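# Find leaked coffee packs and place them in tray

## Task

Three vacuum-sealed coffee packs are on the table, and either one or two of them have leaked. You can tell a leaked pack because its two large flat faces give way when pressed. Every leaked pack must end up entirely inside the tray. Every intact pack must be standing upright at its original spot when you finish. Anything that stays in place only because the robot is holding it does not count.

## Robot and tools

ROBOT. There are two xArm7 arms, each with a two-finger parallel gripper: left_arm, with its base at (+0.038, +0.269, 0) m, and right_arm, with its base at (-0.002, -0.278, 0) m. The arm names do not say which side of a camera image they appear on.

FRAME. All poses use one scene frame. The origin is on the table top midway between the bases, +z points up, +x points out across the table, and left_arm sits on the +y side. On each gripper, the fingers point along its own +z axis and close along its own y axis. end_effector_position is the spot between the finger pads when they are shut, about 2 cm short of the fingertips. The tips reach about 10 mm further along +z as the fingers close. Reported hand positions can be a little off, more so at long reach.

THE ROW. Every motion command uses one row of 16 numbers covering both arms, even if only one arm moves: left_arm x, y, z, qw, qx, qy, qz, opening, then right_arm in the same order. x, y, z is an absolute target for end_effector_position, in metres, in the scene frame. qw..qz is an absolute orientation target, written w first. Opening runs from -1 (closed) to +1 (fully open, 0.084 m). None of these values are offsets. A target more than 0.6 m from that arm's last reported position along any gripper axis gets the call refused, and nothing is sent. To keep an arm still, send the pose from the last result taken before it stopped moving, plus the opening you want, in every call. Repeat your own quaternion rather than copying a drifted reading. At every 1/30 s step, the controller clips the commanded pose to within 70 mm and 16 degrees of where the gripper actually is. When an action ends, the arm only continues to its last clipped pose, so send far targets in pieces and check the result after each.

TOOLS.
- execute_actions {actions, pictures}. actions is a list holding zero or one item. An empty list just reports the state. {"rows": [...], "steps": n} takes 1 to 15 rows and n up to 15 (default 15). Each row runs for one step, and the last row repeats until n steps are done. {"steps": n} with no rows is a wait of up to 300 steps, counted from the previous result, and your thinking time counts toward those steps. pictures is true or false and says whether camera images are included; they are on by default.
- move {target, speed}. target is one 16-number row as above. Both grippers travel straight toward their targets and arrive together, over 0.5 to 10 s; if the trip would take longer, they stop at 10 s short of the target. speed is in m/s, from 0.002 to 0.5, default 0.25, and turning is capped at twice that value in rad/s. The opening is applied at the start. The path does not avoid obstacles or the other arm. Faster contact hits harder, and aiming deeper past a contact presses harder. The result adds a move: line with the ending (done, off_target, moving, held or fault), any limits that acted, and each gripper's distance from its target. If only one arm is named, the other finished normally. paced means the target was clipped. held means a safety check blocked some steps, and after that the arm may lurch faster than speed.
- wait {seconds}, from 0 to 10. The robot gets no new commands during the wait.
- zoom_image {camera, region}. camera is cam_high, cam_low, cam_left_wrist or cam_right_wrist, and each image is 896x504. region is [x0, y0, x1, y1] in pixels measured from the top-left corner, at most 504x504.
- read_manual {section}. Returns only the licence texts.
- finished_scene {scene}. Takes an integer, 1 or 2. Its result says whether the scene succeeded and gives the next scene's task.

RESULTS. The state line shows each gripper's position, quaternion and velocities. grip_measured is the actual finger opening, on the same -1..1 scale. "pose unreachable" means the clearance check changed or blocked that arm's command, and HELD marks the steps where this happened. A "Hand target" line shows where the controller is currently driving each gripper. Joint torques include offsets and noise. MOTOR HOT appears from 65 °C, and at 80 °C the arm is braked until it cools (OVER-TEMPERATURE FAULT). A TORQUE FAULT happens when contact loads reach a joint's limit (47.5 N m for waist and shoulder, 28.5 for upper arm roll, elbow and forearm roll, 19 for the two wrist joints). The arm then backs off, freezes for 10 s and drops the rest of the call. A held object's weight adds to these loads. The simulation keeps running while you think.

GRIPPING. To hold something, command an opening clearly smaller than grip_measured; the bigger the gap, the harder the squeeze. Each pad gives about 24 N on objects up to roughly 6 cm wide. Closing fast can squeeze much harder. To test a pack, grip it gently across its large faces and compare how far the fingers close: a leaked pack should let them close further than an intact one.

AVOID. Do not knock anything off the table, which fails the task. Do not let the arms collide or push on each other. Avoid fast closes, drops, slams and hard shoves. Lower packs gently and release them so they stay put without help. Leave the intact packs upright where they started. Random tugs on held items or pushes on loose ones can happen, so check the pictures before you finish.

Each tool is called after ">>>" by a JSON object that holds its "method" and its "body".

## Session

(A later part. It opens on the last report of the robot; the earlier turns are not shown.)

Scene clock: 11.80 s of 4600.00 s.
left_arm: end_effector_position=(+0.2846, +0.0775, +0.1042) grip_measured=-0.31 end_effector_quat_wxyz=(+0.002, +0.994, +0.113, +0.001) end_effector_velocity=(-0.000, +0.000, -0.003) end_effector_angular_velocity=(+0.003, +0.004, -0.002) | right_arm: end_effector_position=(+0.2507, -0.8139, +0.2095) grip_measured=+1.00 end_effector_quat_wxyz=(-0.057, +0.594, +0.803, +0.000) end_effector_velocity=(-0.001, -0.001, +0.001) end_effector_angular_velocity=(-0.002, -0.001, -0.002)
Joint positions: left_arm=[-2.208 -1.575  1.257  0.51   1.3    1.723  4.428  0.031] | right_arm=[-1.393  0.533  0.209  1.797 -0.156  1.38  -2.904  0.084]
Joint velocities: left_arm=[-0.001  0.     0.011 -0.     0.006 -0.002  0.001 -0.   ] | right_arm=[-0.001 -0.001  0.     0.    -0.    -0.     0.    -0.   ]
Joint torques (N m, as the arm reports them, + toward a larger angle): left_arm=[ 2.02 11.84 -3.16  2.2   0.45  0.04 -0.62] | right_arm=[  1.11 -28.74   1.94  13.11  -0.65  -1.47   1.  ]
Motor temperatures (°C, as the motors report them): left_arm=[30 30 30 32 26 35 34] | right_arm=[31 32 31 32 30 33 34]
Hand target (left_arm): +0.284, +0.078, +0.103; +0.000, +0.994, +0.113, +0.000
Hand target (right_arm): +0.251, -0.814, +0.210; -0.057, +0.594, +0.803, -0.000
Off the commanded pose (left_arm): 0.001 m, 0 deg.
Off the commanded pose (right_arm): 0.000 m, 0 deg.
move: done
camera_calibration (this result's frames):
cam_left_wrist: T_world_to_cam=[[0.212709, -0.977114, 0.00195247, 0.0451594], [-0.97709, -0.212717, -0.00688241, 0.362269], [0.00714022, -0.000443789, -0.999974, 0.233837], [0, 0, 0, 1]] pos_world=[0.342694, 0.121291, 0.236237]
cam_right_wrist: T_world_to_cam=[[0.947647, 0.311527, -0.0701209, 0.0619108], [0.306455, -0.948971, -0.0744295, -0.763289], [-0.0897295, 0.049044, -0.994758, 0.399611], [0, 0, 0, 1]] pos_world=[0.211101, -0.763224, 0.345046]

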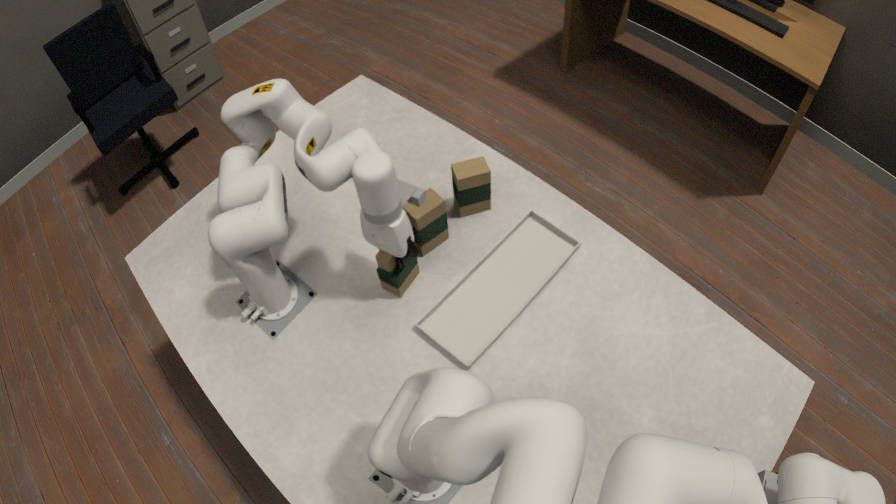

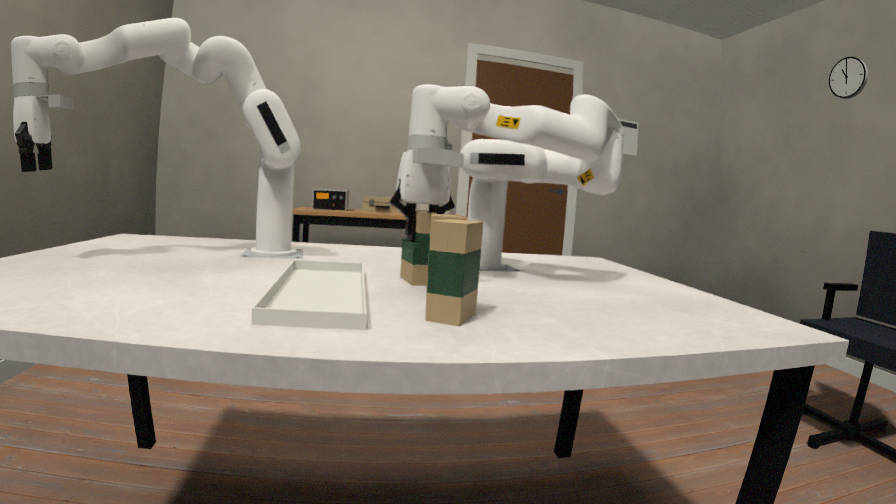

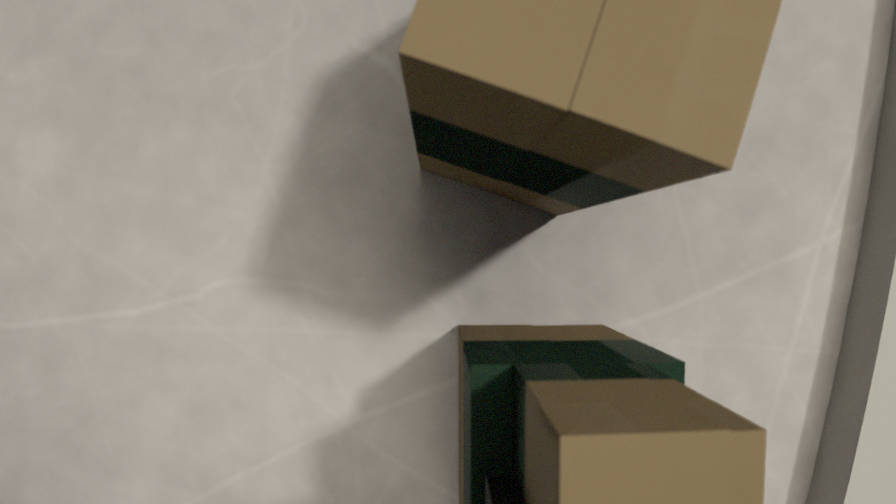

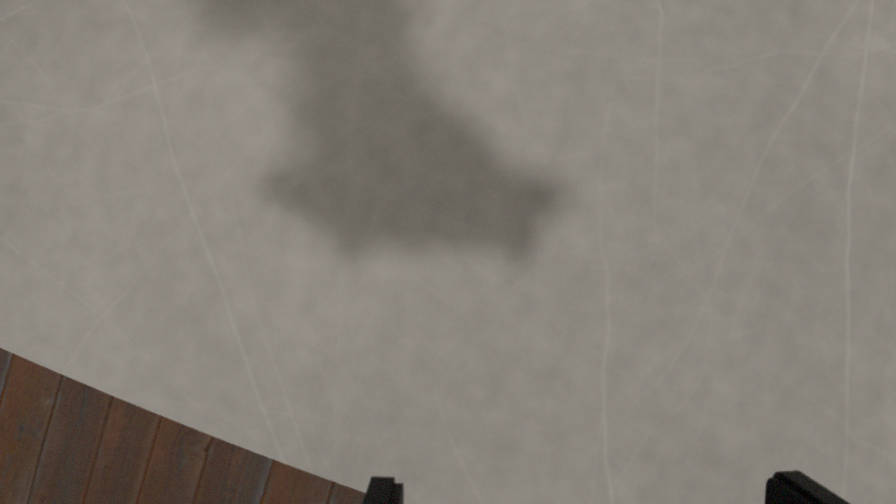

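Pack A (x≈0.28) is soft; placing it in the tray at (0.31,-0.10). Still to test: B (0.405,0.105, yaw -6°), C (0.548,0.098, yaw -30°).

>>> {"method": "move", "body": {"target": [0.284,0.078,0.15,0,0.9935,0.113,0,-1,0.2507,-0.8139,0.2095,-0.057,0.594,0.803,0,1], "speed": 0.15}}

>>> {"method": "move", "body": {"target": [0.31,-0.1,0.15,0,1,0,0,-1,0.2507,-0.8139,0.2095,-0.057,0.594,0.803,0,1], "speed": 0.2}}

>>> {"method": "move", "body": {"target": [0.31,-0.1,0.109,0,1,0,0,-1,0.2507,-0.8139,0.2095,-0.057,0.594,0.803,0,1], "speed": 0.05}}

>>> {"method": "execute_actions", "body": {"actions": [{"rows":[[0.31,-0.1,0.109,0,1,0,0,1,0.2507,-0.8139,0.2095,-0.057,0.594,0.803,0,1]]}], "pictures": false}}

Scene clock: 16.57 s of 4600.00 s.
left_arm: end_effector_position=(+0.2839, +0.0780, +0.1497) grip_measured=-0.31 end_effector_quat_wxyz=(-0.000, +0.994, +0.113, -0.000) end_effector_velocity=(+0.001, -0.000, +0.003) end_effector_angular_velocity=(-0.003, -0.004, +0.001) | right_arm: end_effector_position=(+0.2507, -0.8139, +0.2095) grip_measured=+1.00 end_effector_quat_wxyz=(-0.057, +0.594, +0.803, -0.000) end_effector_velocity=(+0.000, +0.000, +0.001) end_effector_angular_velocity=(-0.001, -0.001, -0.000)
Joint positions: left_arm=[-2.246 -1.539  1.118  0.572  1.165  1.783  4.422  0.03 ] | right_arm=[-1.393  0.533  0.209  1.797 -0.156  1.38  -2.904  0.084]
Joint velocities: left_arm=[-0.001  0.002 -0.01   0.004 -0.005  0.002 -0.     0.   ] | right_arm=[ 0.    -0.001 -0.     0.001  0.001  0.001  0.    -0.   ]
Joint torques (N m, as the arm reports them, + toward a larger angle): left_arm=[  1.95  11.02 -13.01   6.36  -1.08  -2.14  -0.44] | right_arm=[  1.18 -28.77   1.95  13.18  -0.6   -1.41   1.08]
Motor temperatures (°C, as the motors report them): left_arm=[30 30 30 32 26 35 34] | right_arm=[31 32 31 32 30 33 34]
Hand target (left_arm): +0.284, +0.078, +0.150; +0.000, +0.994, +0.113, -0.000
Hand target (right_arm): +0.251, -0.814, +0.210; -0.057, +0.594, +0.803, -0.000
Off the commanded pose (left_arm): 0.000 m, 0 deg.
Off the commanded pose (right_arm): 0.000 m, 0 deg.
After step 90, 0.87 s passed at rest.
move: done
camera_calibration (this result's frames):
cam_left_wrist: T_world_to_cam=[[0.212037, -0.97726, -0.00170583, 0.046487], [-0.977251, -0.212026, -0.00493434, 0.361721], [0.00446045, 0.00271329, -0.999986, 0.279802], [0, 0, 0, 1]] pos_world=[0.342387, 0.121365, 0.281663]
cam_right_wrist: T_world_to_cam=[[0.947647, 0.311526, -0.0701211, 0.0619106], [0.306454, -0.948971, -0.0744292, -0.763289], [-0.0897295, 0.0490436, -0.994758, 0.399611], [0, 0, 0, 1]] pos_world=[0.211101, -0.763225, 0.345046]

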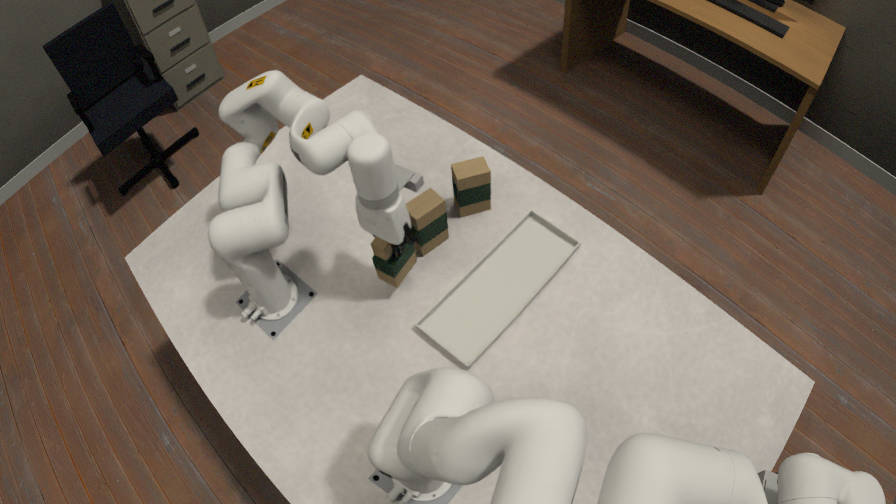

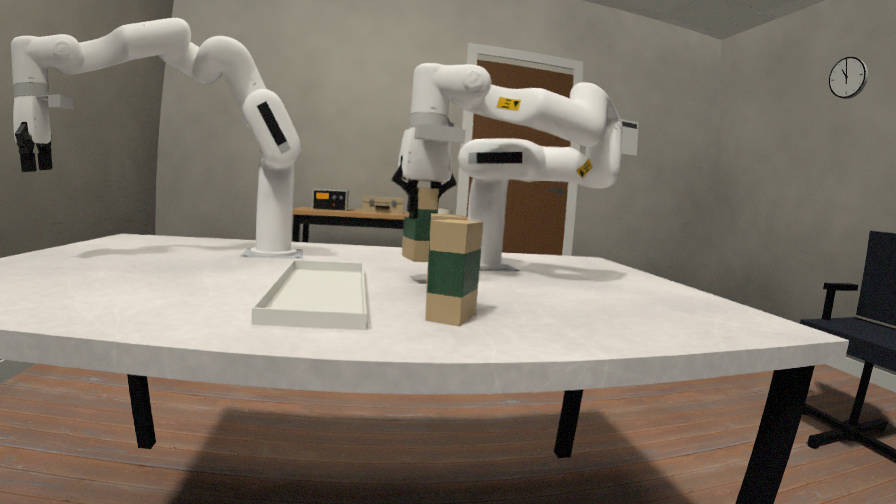

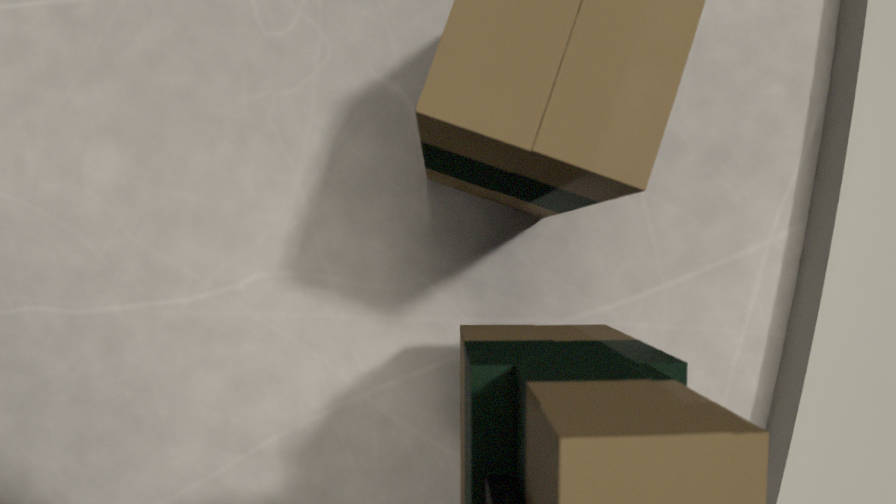

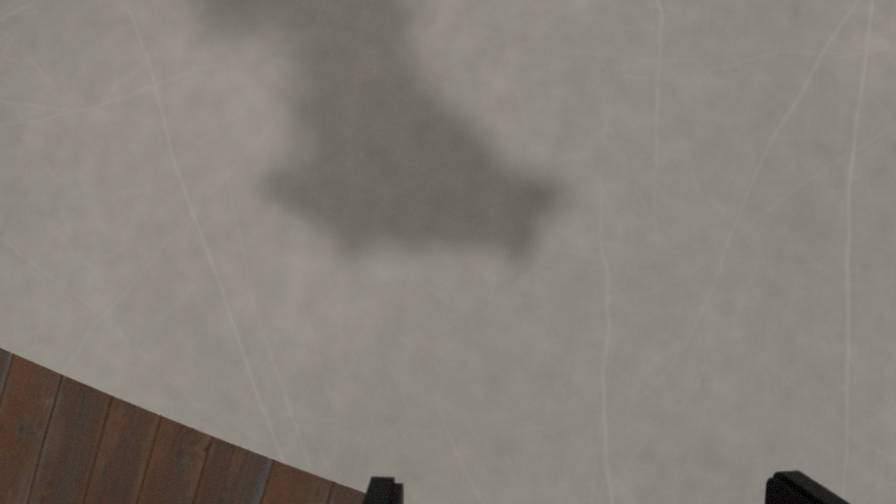

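Scene clock: 18.03 s of 4600.00 s.
left_arm: end_effector_position=(+0.3106, -0.0996, +0.1499) grip_measured=-0.31 end_effector_quat_wxyz=(-0.000, +1.000, +0.000, +0.000) end_effector_velocity=(-0.000, -0.003, -0.000) end_effector_angular_velocity=(+0.001, +0.001, -0.004) | right_arm: end_effector_position=(+0.2507, -0.8139, +0.2095) grip_measured=+1.00 end_effector_quat_wxyz=(-0.057, +0.594, +0.803, +0.000) end_effector_velocity=(+0.001, +0.001, +0.001) end_effector_angular_velocity=(-0.002, +0.000, +0.003)
Joint positions: left_arm=[-2.869 -1.345  1.326  1.052  1.253  1.666  4.513  0.03 ] | right_arm=[-1.393  0.533  0.209  1.797 -0.156  1.38  -2.904  0.084]
Joint velocities: left_arm=[-0.01   0.001  0.003  0.008  0.001 -0.     0.003 -0.   ] | right_arm=[ 0.003 -0.002  0.    -0.001 -0.001 -0.     0.    -0.   ]
Joint torques (N m, as the arm reports them, + toward a larger angle): left_arm=[  1.6   17.06 -17.14   5.88  -0.95  -2.26  -0.77] | right_arm=[  1.16 -28.74   2.01  13.05  -0.65  -1.39   1.1 ]
Motor temperatures (°C, as the motors report them): left_arm=[30 30 30 32 26 35 34] | right_arm=[31 32 31 33 30 33 34]
Hand target (left_arm): +0.311, -0.100, +0.150; -0.000, +1.000, -0.000, +0.000
Hand target (right_arm): +0.251, -0.814, +0.209; -0.057, +0.594, +0.803, -0.000
Off the commanded pose (left_arm): 0.001 m, 0 deg.
Off the commanded pose (right_arm): 0.000 m, 0 deg.
move: done
camera_calibration (this result's frames):
cam_left_wrist: T_world_to_cam=[[-0.0121719, -0.999925, -0.00142566, -0.0654267], [-0.999911, 0.0121795, -0.00544371, 0.379572], [0.00546066, 0.00135927, -0.999984, 0.279976], [0, 0, 0, 1]] pos_world=[0.377213, -0.0704254, 0.281945]
cam_right_wrist: T_world_to_cam=[[0.947647, 0.311526, -0.0701211, 0.0619105], [0.306454, -0.948971, -0.0744295, -0.763289], [-0.0897296, 0.0490439, -0.994758, 0.399611], [0, 0, 0, 1]] pos_world=[0.211101, -0.763225, 0.345046]

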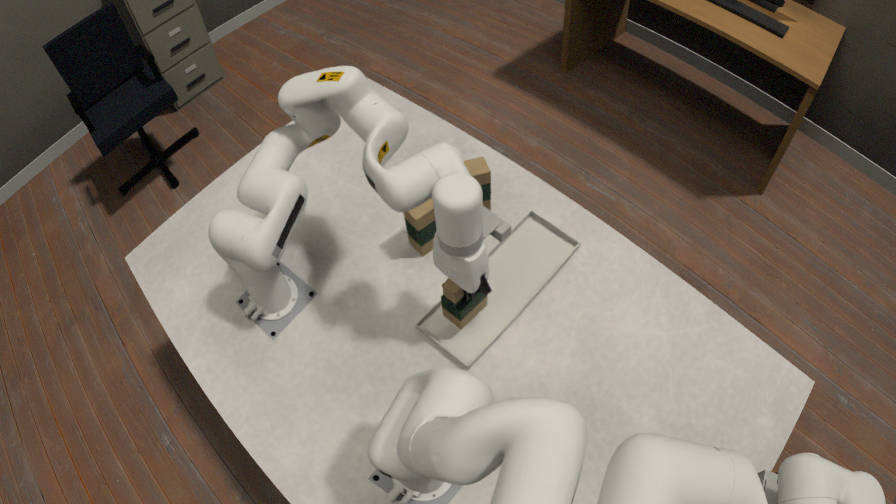

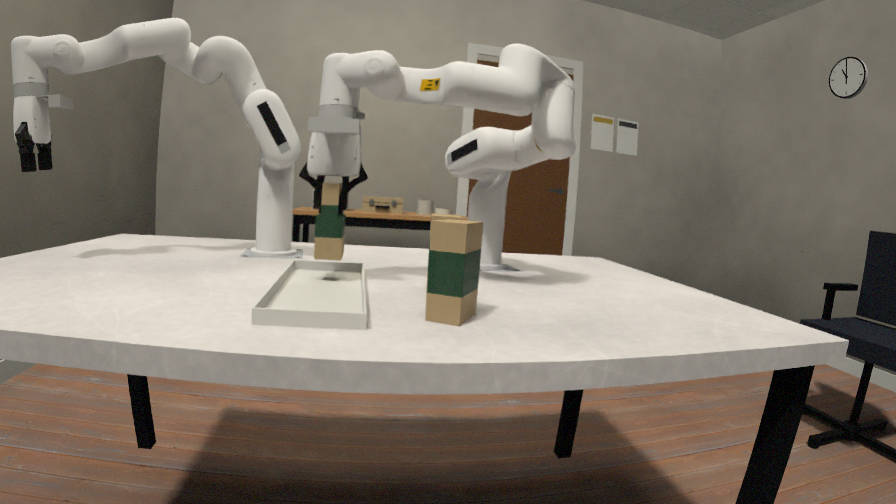

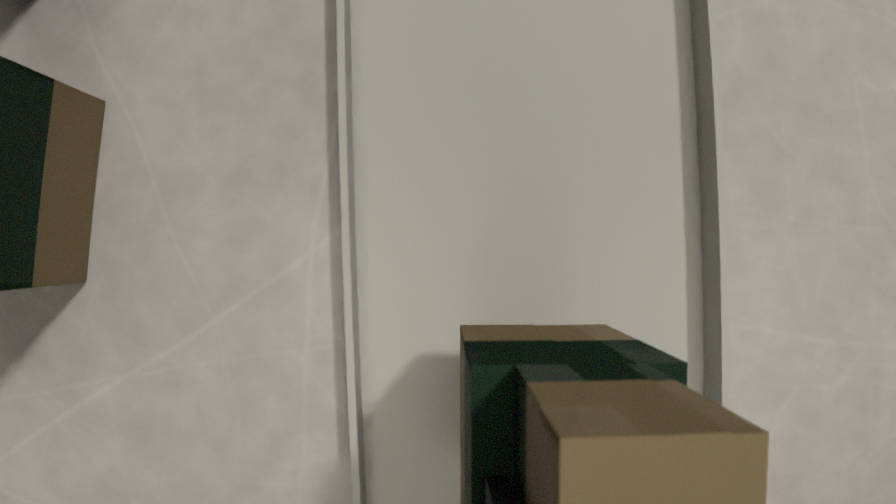

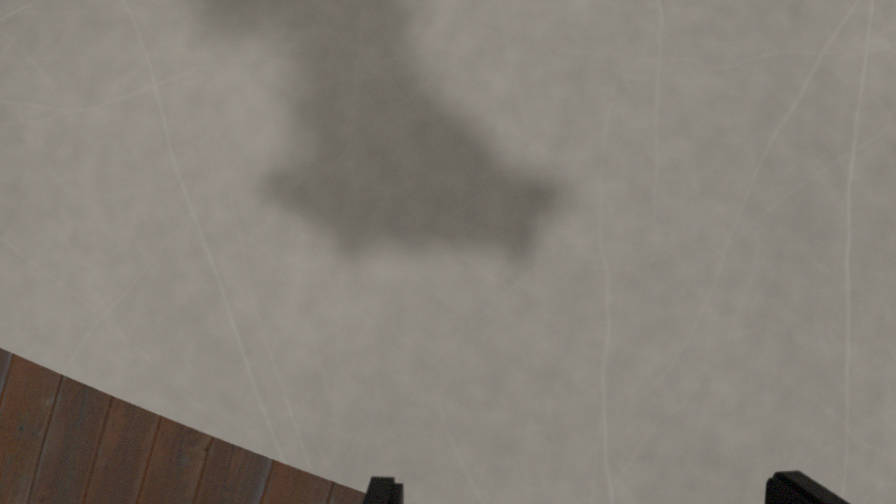

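Scene clock: 19.20 s of 4600.00 s.
left_arm: end_effector_position=(+0.3100, -0.1000, +0.1093) grip_measured=-0.31 end_effector_quat_wxyz=(+0.000, +1.000, -0.000, +0.000) end_effector_velocity=(+0.000, +0.000, -0.002) end_effector_angular_velocity=(-0.000, +0.000, +0.001) | right_arm: end_effector_position=(+0.2507, -0.8139, +0.2095) grip_measured=+1.00 end_effector_quat_wxyz=(-0.057, +0.594, +0.803, +0.000) end_effector_velocity=(-0.001, -0.000, -0.000) end_effector_angular_velocity=(+0.001, +0.002, -0.002)
Joint positions: left_arm=[-2.862 -1.387  1.407  1.01   1.328  1.609  4.502  0.03 ] | right_arm=[-1.393  0.533  0.209  1.797 -0.156  1.38  -2.904  0.084]
Joint velocities: left_arm=[ 0.001 -0.002  0.005 -0.002  0.004 -0.003 -0.001 -0.   ] | right_arm=[-0.001  0.    -0.    -0.    -0.001  0.001  0.    -0.   ]
Joint torques (N m, as the arm reports them, + toward a larger angle): left_arm=[  2.12  16.82 -17.48   4.64  -0.55  -2.37  -0.5 ] | right_arm=[  1.12 -28.82   2.04  13.29  -0.61  -1.4    0.96]
Motor temperatures (°C, as the motors report them): left_arm=[30 30 30 32 26 35 34] | right_arm=[31 32 31 33 30 33 34]
Hand target (left_arm): +0.310, -0.100, +0.109; -0.000, +1.000, -0.000, +0.000
Hand target (right_arm): +0.251, -0.814, +0.210; -0.057, +0.594, +0.803, -0.000
Off the commanded pose (left_arm): 0.000 m, 0 deg.
Off the commanded pose (right_arm): 0.000 m, 0 deg.
move: done
camera_calibration (this result's frames):
cam_left_wrist: T_world_to_cam=[[-0.0127956, -0.999917, -0.00118753, -0.0657753], [-0.999904, 0.0128018, -0.00536404, 0.378842], [0.0053788, 0.00111877, -0.999985, 0.239379], [0, 0, 0, 1]] pos_world=[0.376676, -0.0708875, 0.241329]
cam_right_wrist: T_world_to_cam=[[0.947647, 0.311527, -0.070121, 0.0619107], [0.306454, -0.948971, -0.0744295, -0.763289], [-0.0897296, 0.049044, -0.994758, 0.399611], [0, 0, 0, 1]] pos_world=[0.211101, -0.763225, 0.345046]

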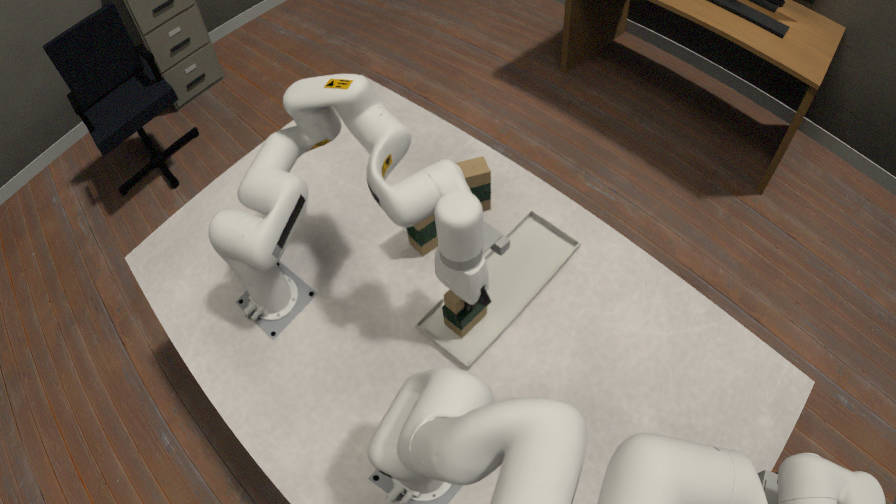

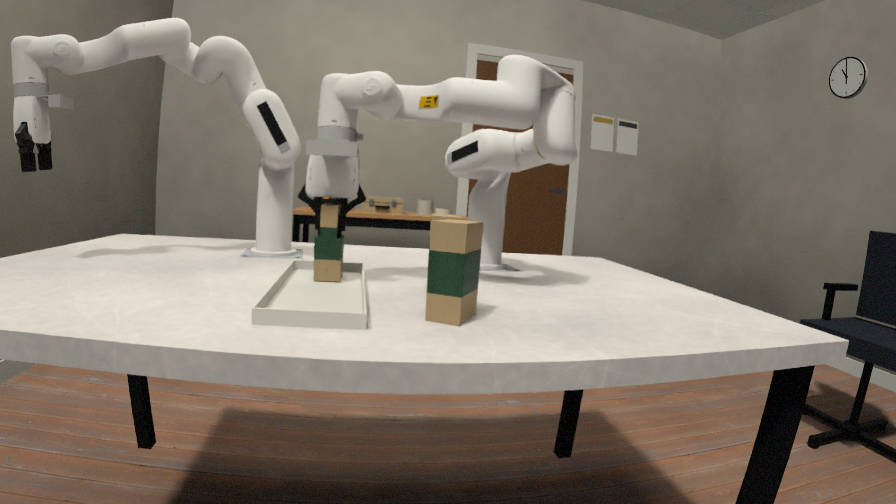

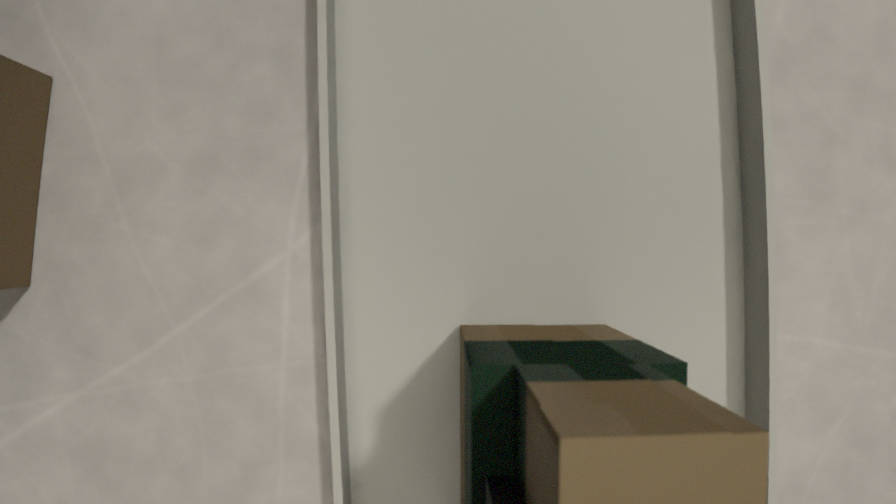

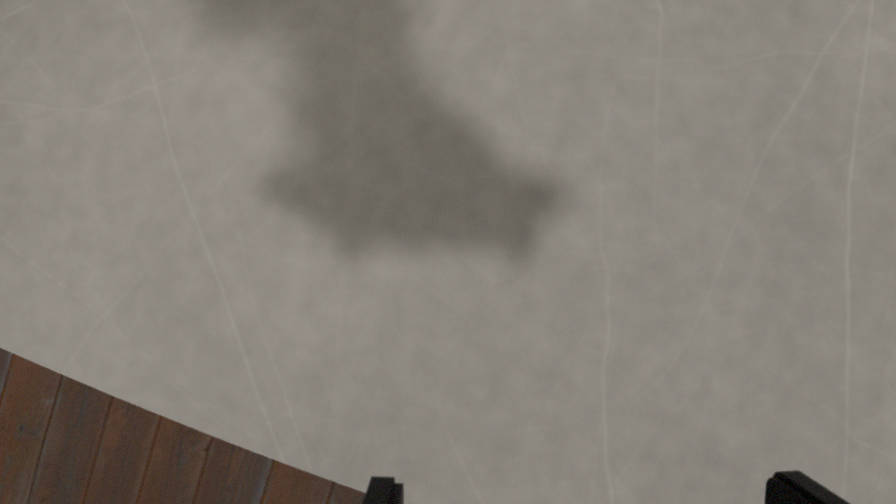

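Scene clock: 19.70 s of 4600.00 s.
left_arm: end_effector_position=(+0.3100, -0.1000, +0.1090) grip_measured=+1.00 end_effector_quat_wxyz=(+0.000, +1.000, +0.000, +0.000) end_effector_velocity=(-0.000, +0.000, -0.000) end_effector_angular_velocity=(+0.001, +0.001, -0.001) | right_arm: end_effector_position=(+0.2507, -0.8139, +0.2095) grip_measured=+1.00 end_effector_quat_wxyz=(-0.057, +0.594, +0.803, +0.000) end_effector_velocity=(+0.000, -0.000, +0.001) end_effector_angular_velocity=(-0.002, -0.002, -0.001)
Joint positions: left_arm=[-2.862 -1.387  1.408  1.009  1.329  1.609  4.501  0.084] | right_arm=[-1.393  0.533  0.209  1.797 -0.156  1.38  -2.904  0.084]
Joint velocities: left_arm=[-0.    -0.001  0.001 -0.    -0.     0.     0.    -0.   ] | right_arm=[-0.001 -0.001 -0.     0.001  0.002 -0.001  0.    -0.   ]
Joint torques (N m, as the arm reports them, + toward a larger angle): left_arm=[  1.6   16.55 -16.14   4.47  -1.    -2.42  -0.62] | right_arm=[  1.32 -28.85   1.97  13.18  -0.64  -1.42   0.98]
Motor temperatures (°C, as the motors report them): left_arm=[30 30 30 32 26 35 34] | right_arm=[31 32 31 33 30 33 34]
Hand target (left_arm): +0.310, -0.100, +0.109; +0.000, +1.000, -0.000, -0.000
Hand target (right_arm): +0.251, -0.814, +0.210; -0.057, +0.594, +0.803, -0.000
Off the commanded pose (left_arm): 0.000 m, 0 deg.
Off the commanded pose (right_arm): 0.000 m, 0 deg.
Steps of this call (steps 1 to 15: all 15 steps of this action). Readings (end_effector_position):
1: left_arm (+0.3100, -0.1001, +0.1093) | right_arm (+0.2507, -0.8139, +0.2095)
2: left_arm (+0.3101, -0.1002, +0.1095) | right_arm (+0.2507, -0.8139, +0.2095)
4: left_arm (+0.3101, -0.1003, +0.1097) | right_arm (+0.2507, -0.8139, +0.2095)
8: left_arm (+0.3100, -0.1001, +0.1093) | right_arm (+0.2507, -0.8139, +0.2095)
15: the state above

>>> {"method": "move", "body": {"target": [0.31,-0.10,0.19,0,1,0,0,1,0.2507,-0.8139,0.2095,-0.057,0.594,0.803,0,1]}}

>>> {"method": "move", "body": {"target": [0.405,0.105,0.19,0,0.9986,-0.052,0,1,0.2507,-0.8139,0.2095,-0.057,0.594,0.803,0,1]}}

Scene clock: 26.53 s of 4600.00 s.
left_arm: end_effector_position=(+0.3100, -0.0999, +0.1896) grip_measured=+1.00 end_effector_quat_wxyz=(-0.000, +1.000, +0.000, -0.000) end_effector_velocity=(-0.000, -0.001, +0.003) end_effector_angular_velocity=(-0.002, +0.000, -0.001) | right_arm: end_effector_position=(+0.2507, -0.8139, +0.2095) grip_measured=+1.00 end_effector_quat_wxyz=(-0.057, +0.594, +0.803, +0.000) end_effector_velocity=(-0.001, -0.000, +0.001) end_effector_angular_velocity=(-0.001, -0.001, -0.002)
Joint positions: left_arm=[-2.884 -1.301  1.254  1.108  1.184  1.721  4.524  0.084] | right_arm=[-1.393  0.533  0.209  1.797 -0.156  1.38  -2.904  0.084]
Joint velocities: left_arm=[-0.002  0.002 -0.005  0.004 -0.004  0.003  0.001 -0.   ] | right_arm=[-0.002 -0.002 -0.    -0.     0.     0.001  0.     0.   ]
Joint torques (N m, as the arm reports them, + toward a larger angle): left_arm=[  1.31  16.05 -15.76   6.49  -0.81  -1.97  -0.3 ] | right_arm=[  1.14 -28.72   1.84  13.06  -0.64  -1.4    0.99]
Motor temperatures (°C, as the motors report them): left_arm=[30 30 31 32 26 35 34] | right_arm=[31 32 31 33 30 33 34]
Hand target (left_arm): +0.310, -0.100, +0.190; +0.000, +1.000, +0.000, -0.000
Hand target (right_arm): +0.251, -0.814, +0.209; -0.057, +0.594, +0.803, -0.000
Off the commanded pose (left_arm): 0.000 m, 0 deg.
Off the commanded pose (right_arm): 0.000 m, 0 deg.
After step 90, 2.90 s passed at rest.
move: done
camera_calibration (this result's frames):
cam_left_wrist: T_world_to_cam=[[-0.0126719, -0.999918, -0.00177181, -0.0654894], [-0.999908, 0.0126804, -0.00484911, 0.379116], [0.00487118, 0.0017102, -0.999987, 0.319828], [0, 0, 0, 1]] pos_world=[0.376694, -0.0708383, 0.321546]
cam_right_wrist: T_world_to_cam=[[0.947647, 0.311526, -0.070121, 0.0619106], [0.306454, -0.948971, -0.0744294, -0.763289], [-0.0897295, 0.0490439, -0.994758, 0.399611], [0, 0, 0, 1]] pos_world=[0.211101, -0.763225, 0.345046]

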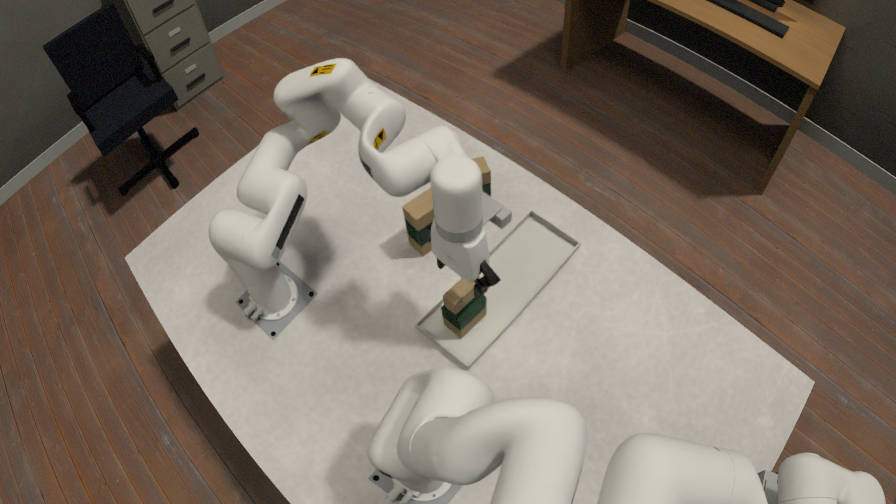

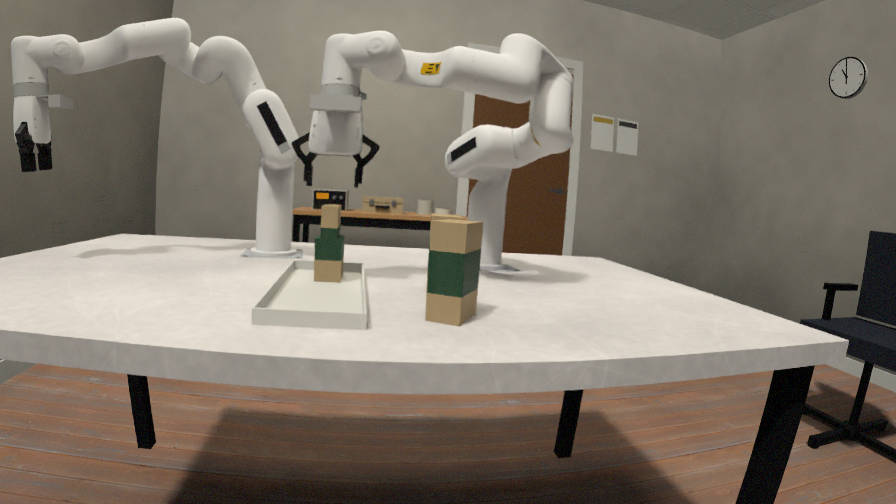

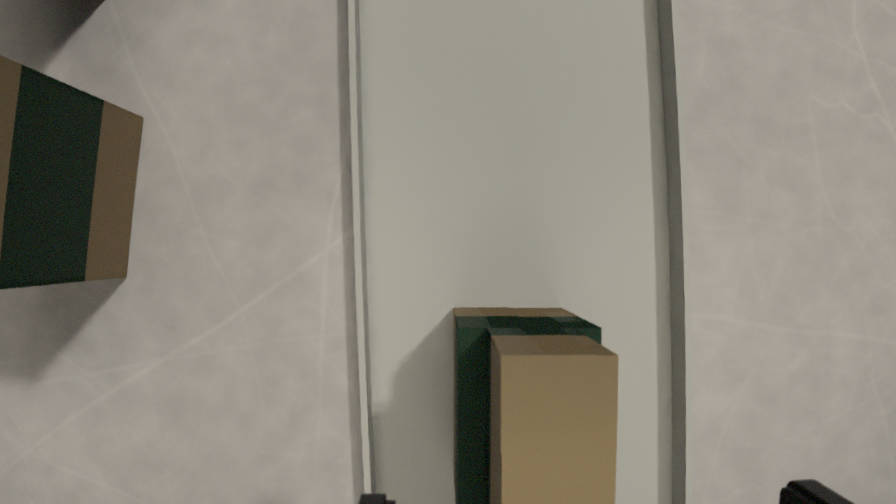

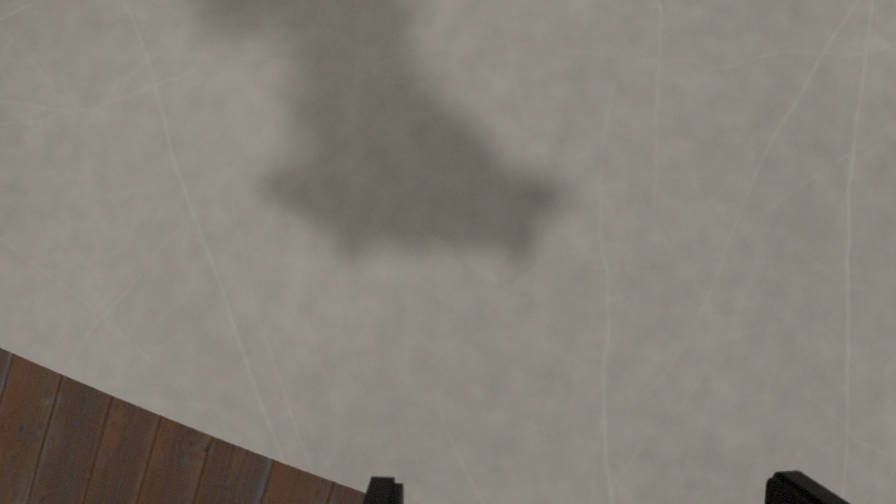

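Scene clock: 28.03 s of 4600.00 s.
left_arm: end_effector_position=(+0.4041, +0.1050, +0.1900) grip_measured=+1.00 end_effector_quat_wxyz=(-0.000, +0.999, -0.052, -0.000) end_effector_velocity=(+0.002, +0.003, +0.001) end_effector_angular_velocity=(-0.002, -0.001, +0.004) | right_arm: end_effector_position=(+0.2507, -0.8139, +0.2095) grip_measured=+1.00 end_effector_quat_wxyz=(-0.057, +0.594, +0.803, +0.000) end_effector_velocity=(-0.001, +0.000, -0.001) end_effector_angular_velocity=(+0.002, -0.001, -0.003)
Joint positions: left_arm=[-2.3   -1.5    1.114  0.925  1.226  1.885  5.032  0.084] | right_arm=[-1.393  0.533  0.209  1.797 -0.156  1.38  -2.904  0.084]
Joint velocities: left_arm=[ 0.007 -0.002 -0.002  0.002  0.001  0.002  0.006 -0.   ] | right_arm=[-0.001  0.001  0.     0.     0.002  0.001  0.001 -0.   ]
Joint torques (N m, as the arm reports them, + toward a larger angle): left_arm=[  1.47  15.57 -14.65   4.12  -0.9   -1.99  -0.53] | right_arm=[  1.3  -28.73   1.93  13.05  -0.57  -1.35   1.08]
Motor temperatures (°C, as the motors report them): left_arm=[30 30 31 32 26 35 34] | right_arm=[31 32 31 33 30 33 34]
Hand target (left_arm): +0.404, +0.105, +0.190; -0.000, +0.999, -0.052, -0.000
Hand target (right_arm): +0.251, -0.814, +0.209; -0.057, +0.594, +0.803, -0.000
Off the commanded pose (left_arm): 0.001 m, 0 deg.
Off the commanded pose (right_arm): 0.000 m, 0 deg.
move: done
camera_calibration (this result's frames):
cam_left_wrist: T_world_to_cam=[[-0.117212, -0.993105, -0.00183715, 0.18213], [-0.993094, 0.11722, -0.00487696, 0.456915], [0.00505868, 0.00125282, -0.999986, 0.319374], [0, 0, 0, 1]] pos_world=[0.473492, 0.126915, 0.321933]
cam_right_wrist: T_world_to_cam=[[0.947647, 0.311527, -0.070121, 0.0619107], [0.306454, -0.948971, -0.0744294, -0.763289], [-0.0897295, 0.0490439, -0.994758, 0.399611], [0, 0, 0, 1]] pos_world=[0.211101, -0.763225, 0.345046]

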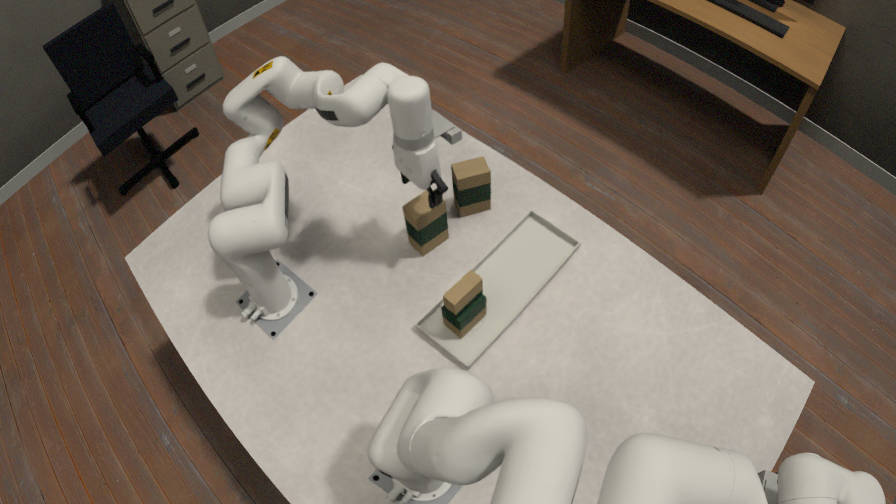

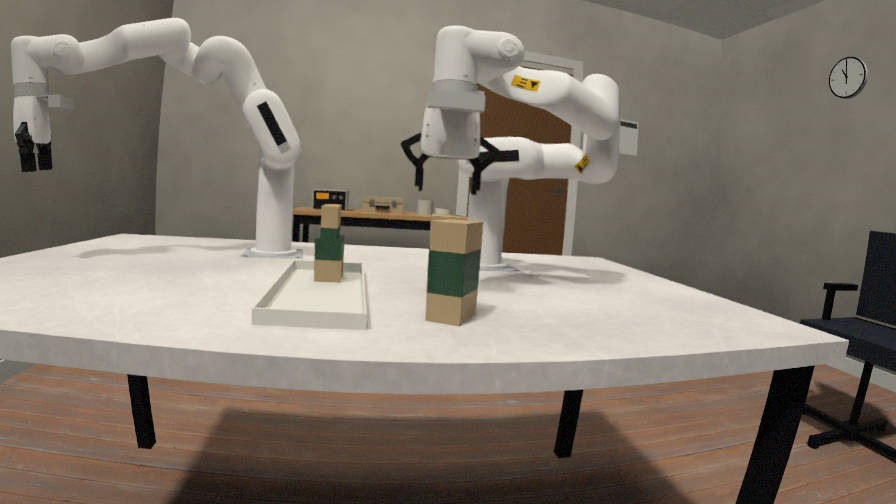

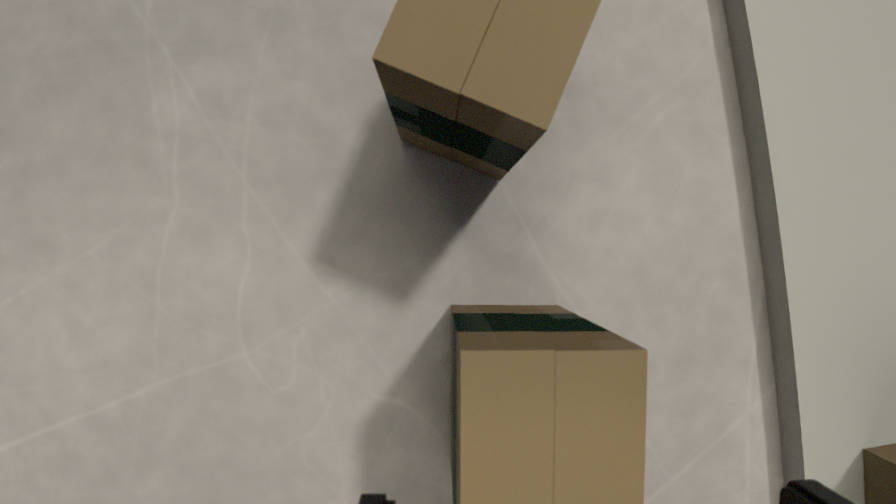

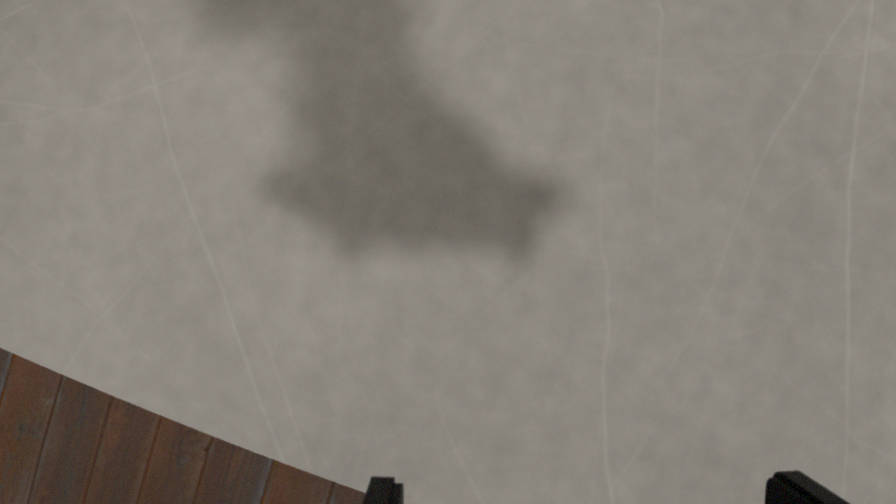

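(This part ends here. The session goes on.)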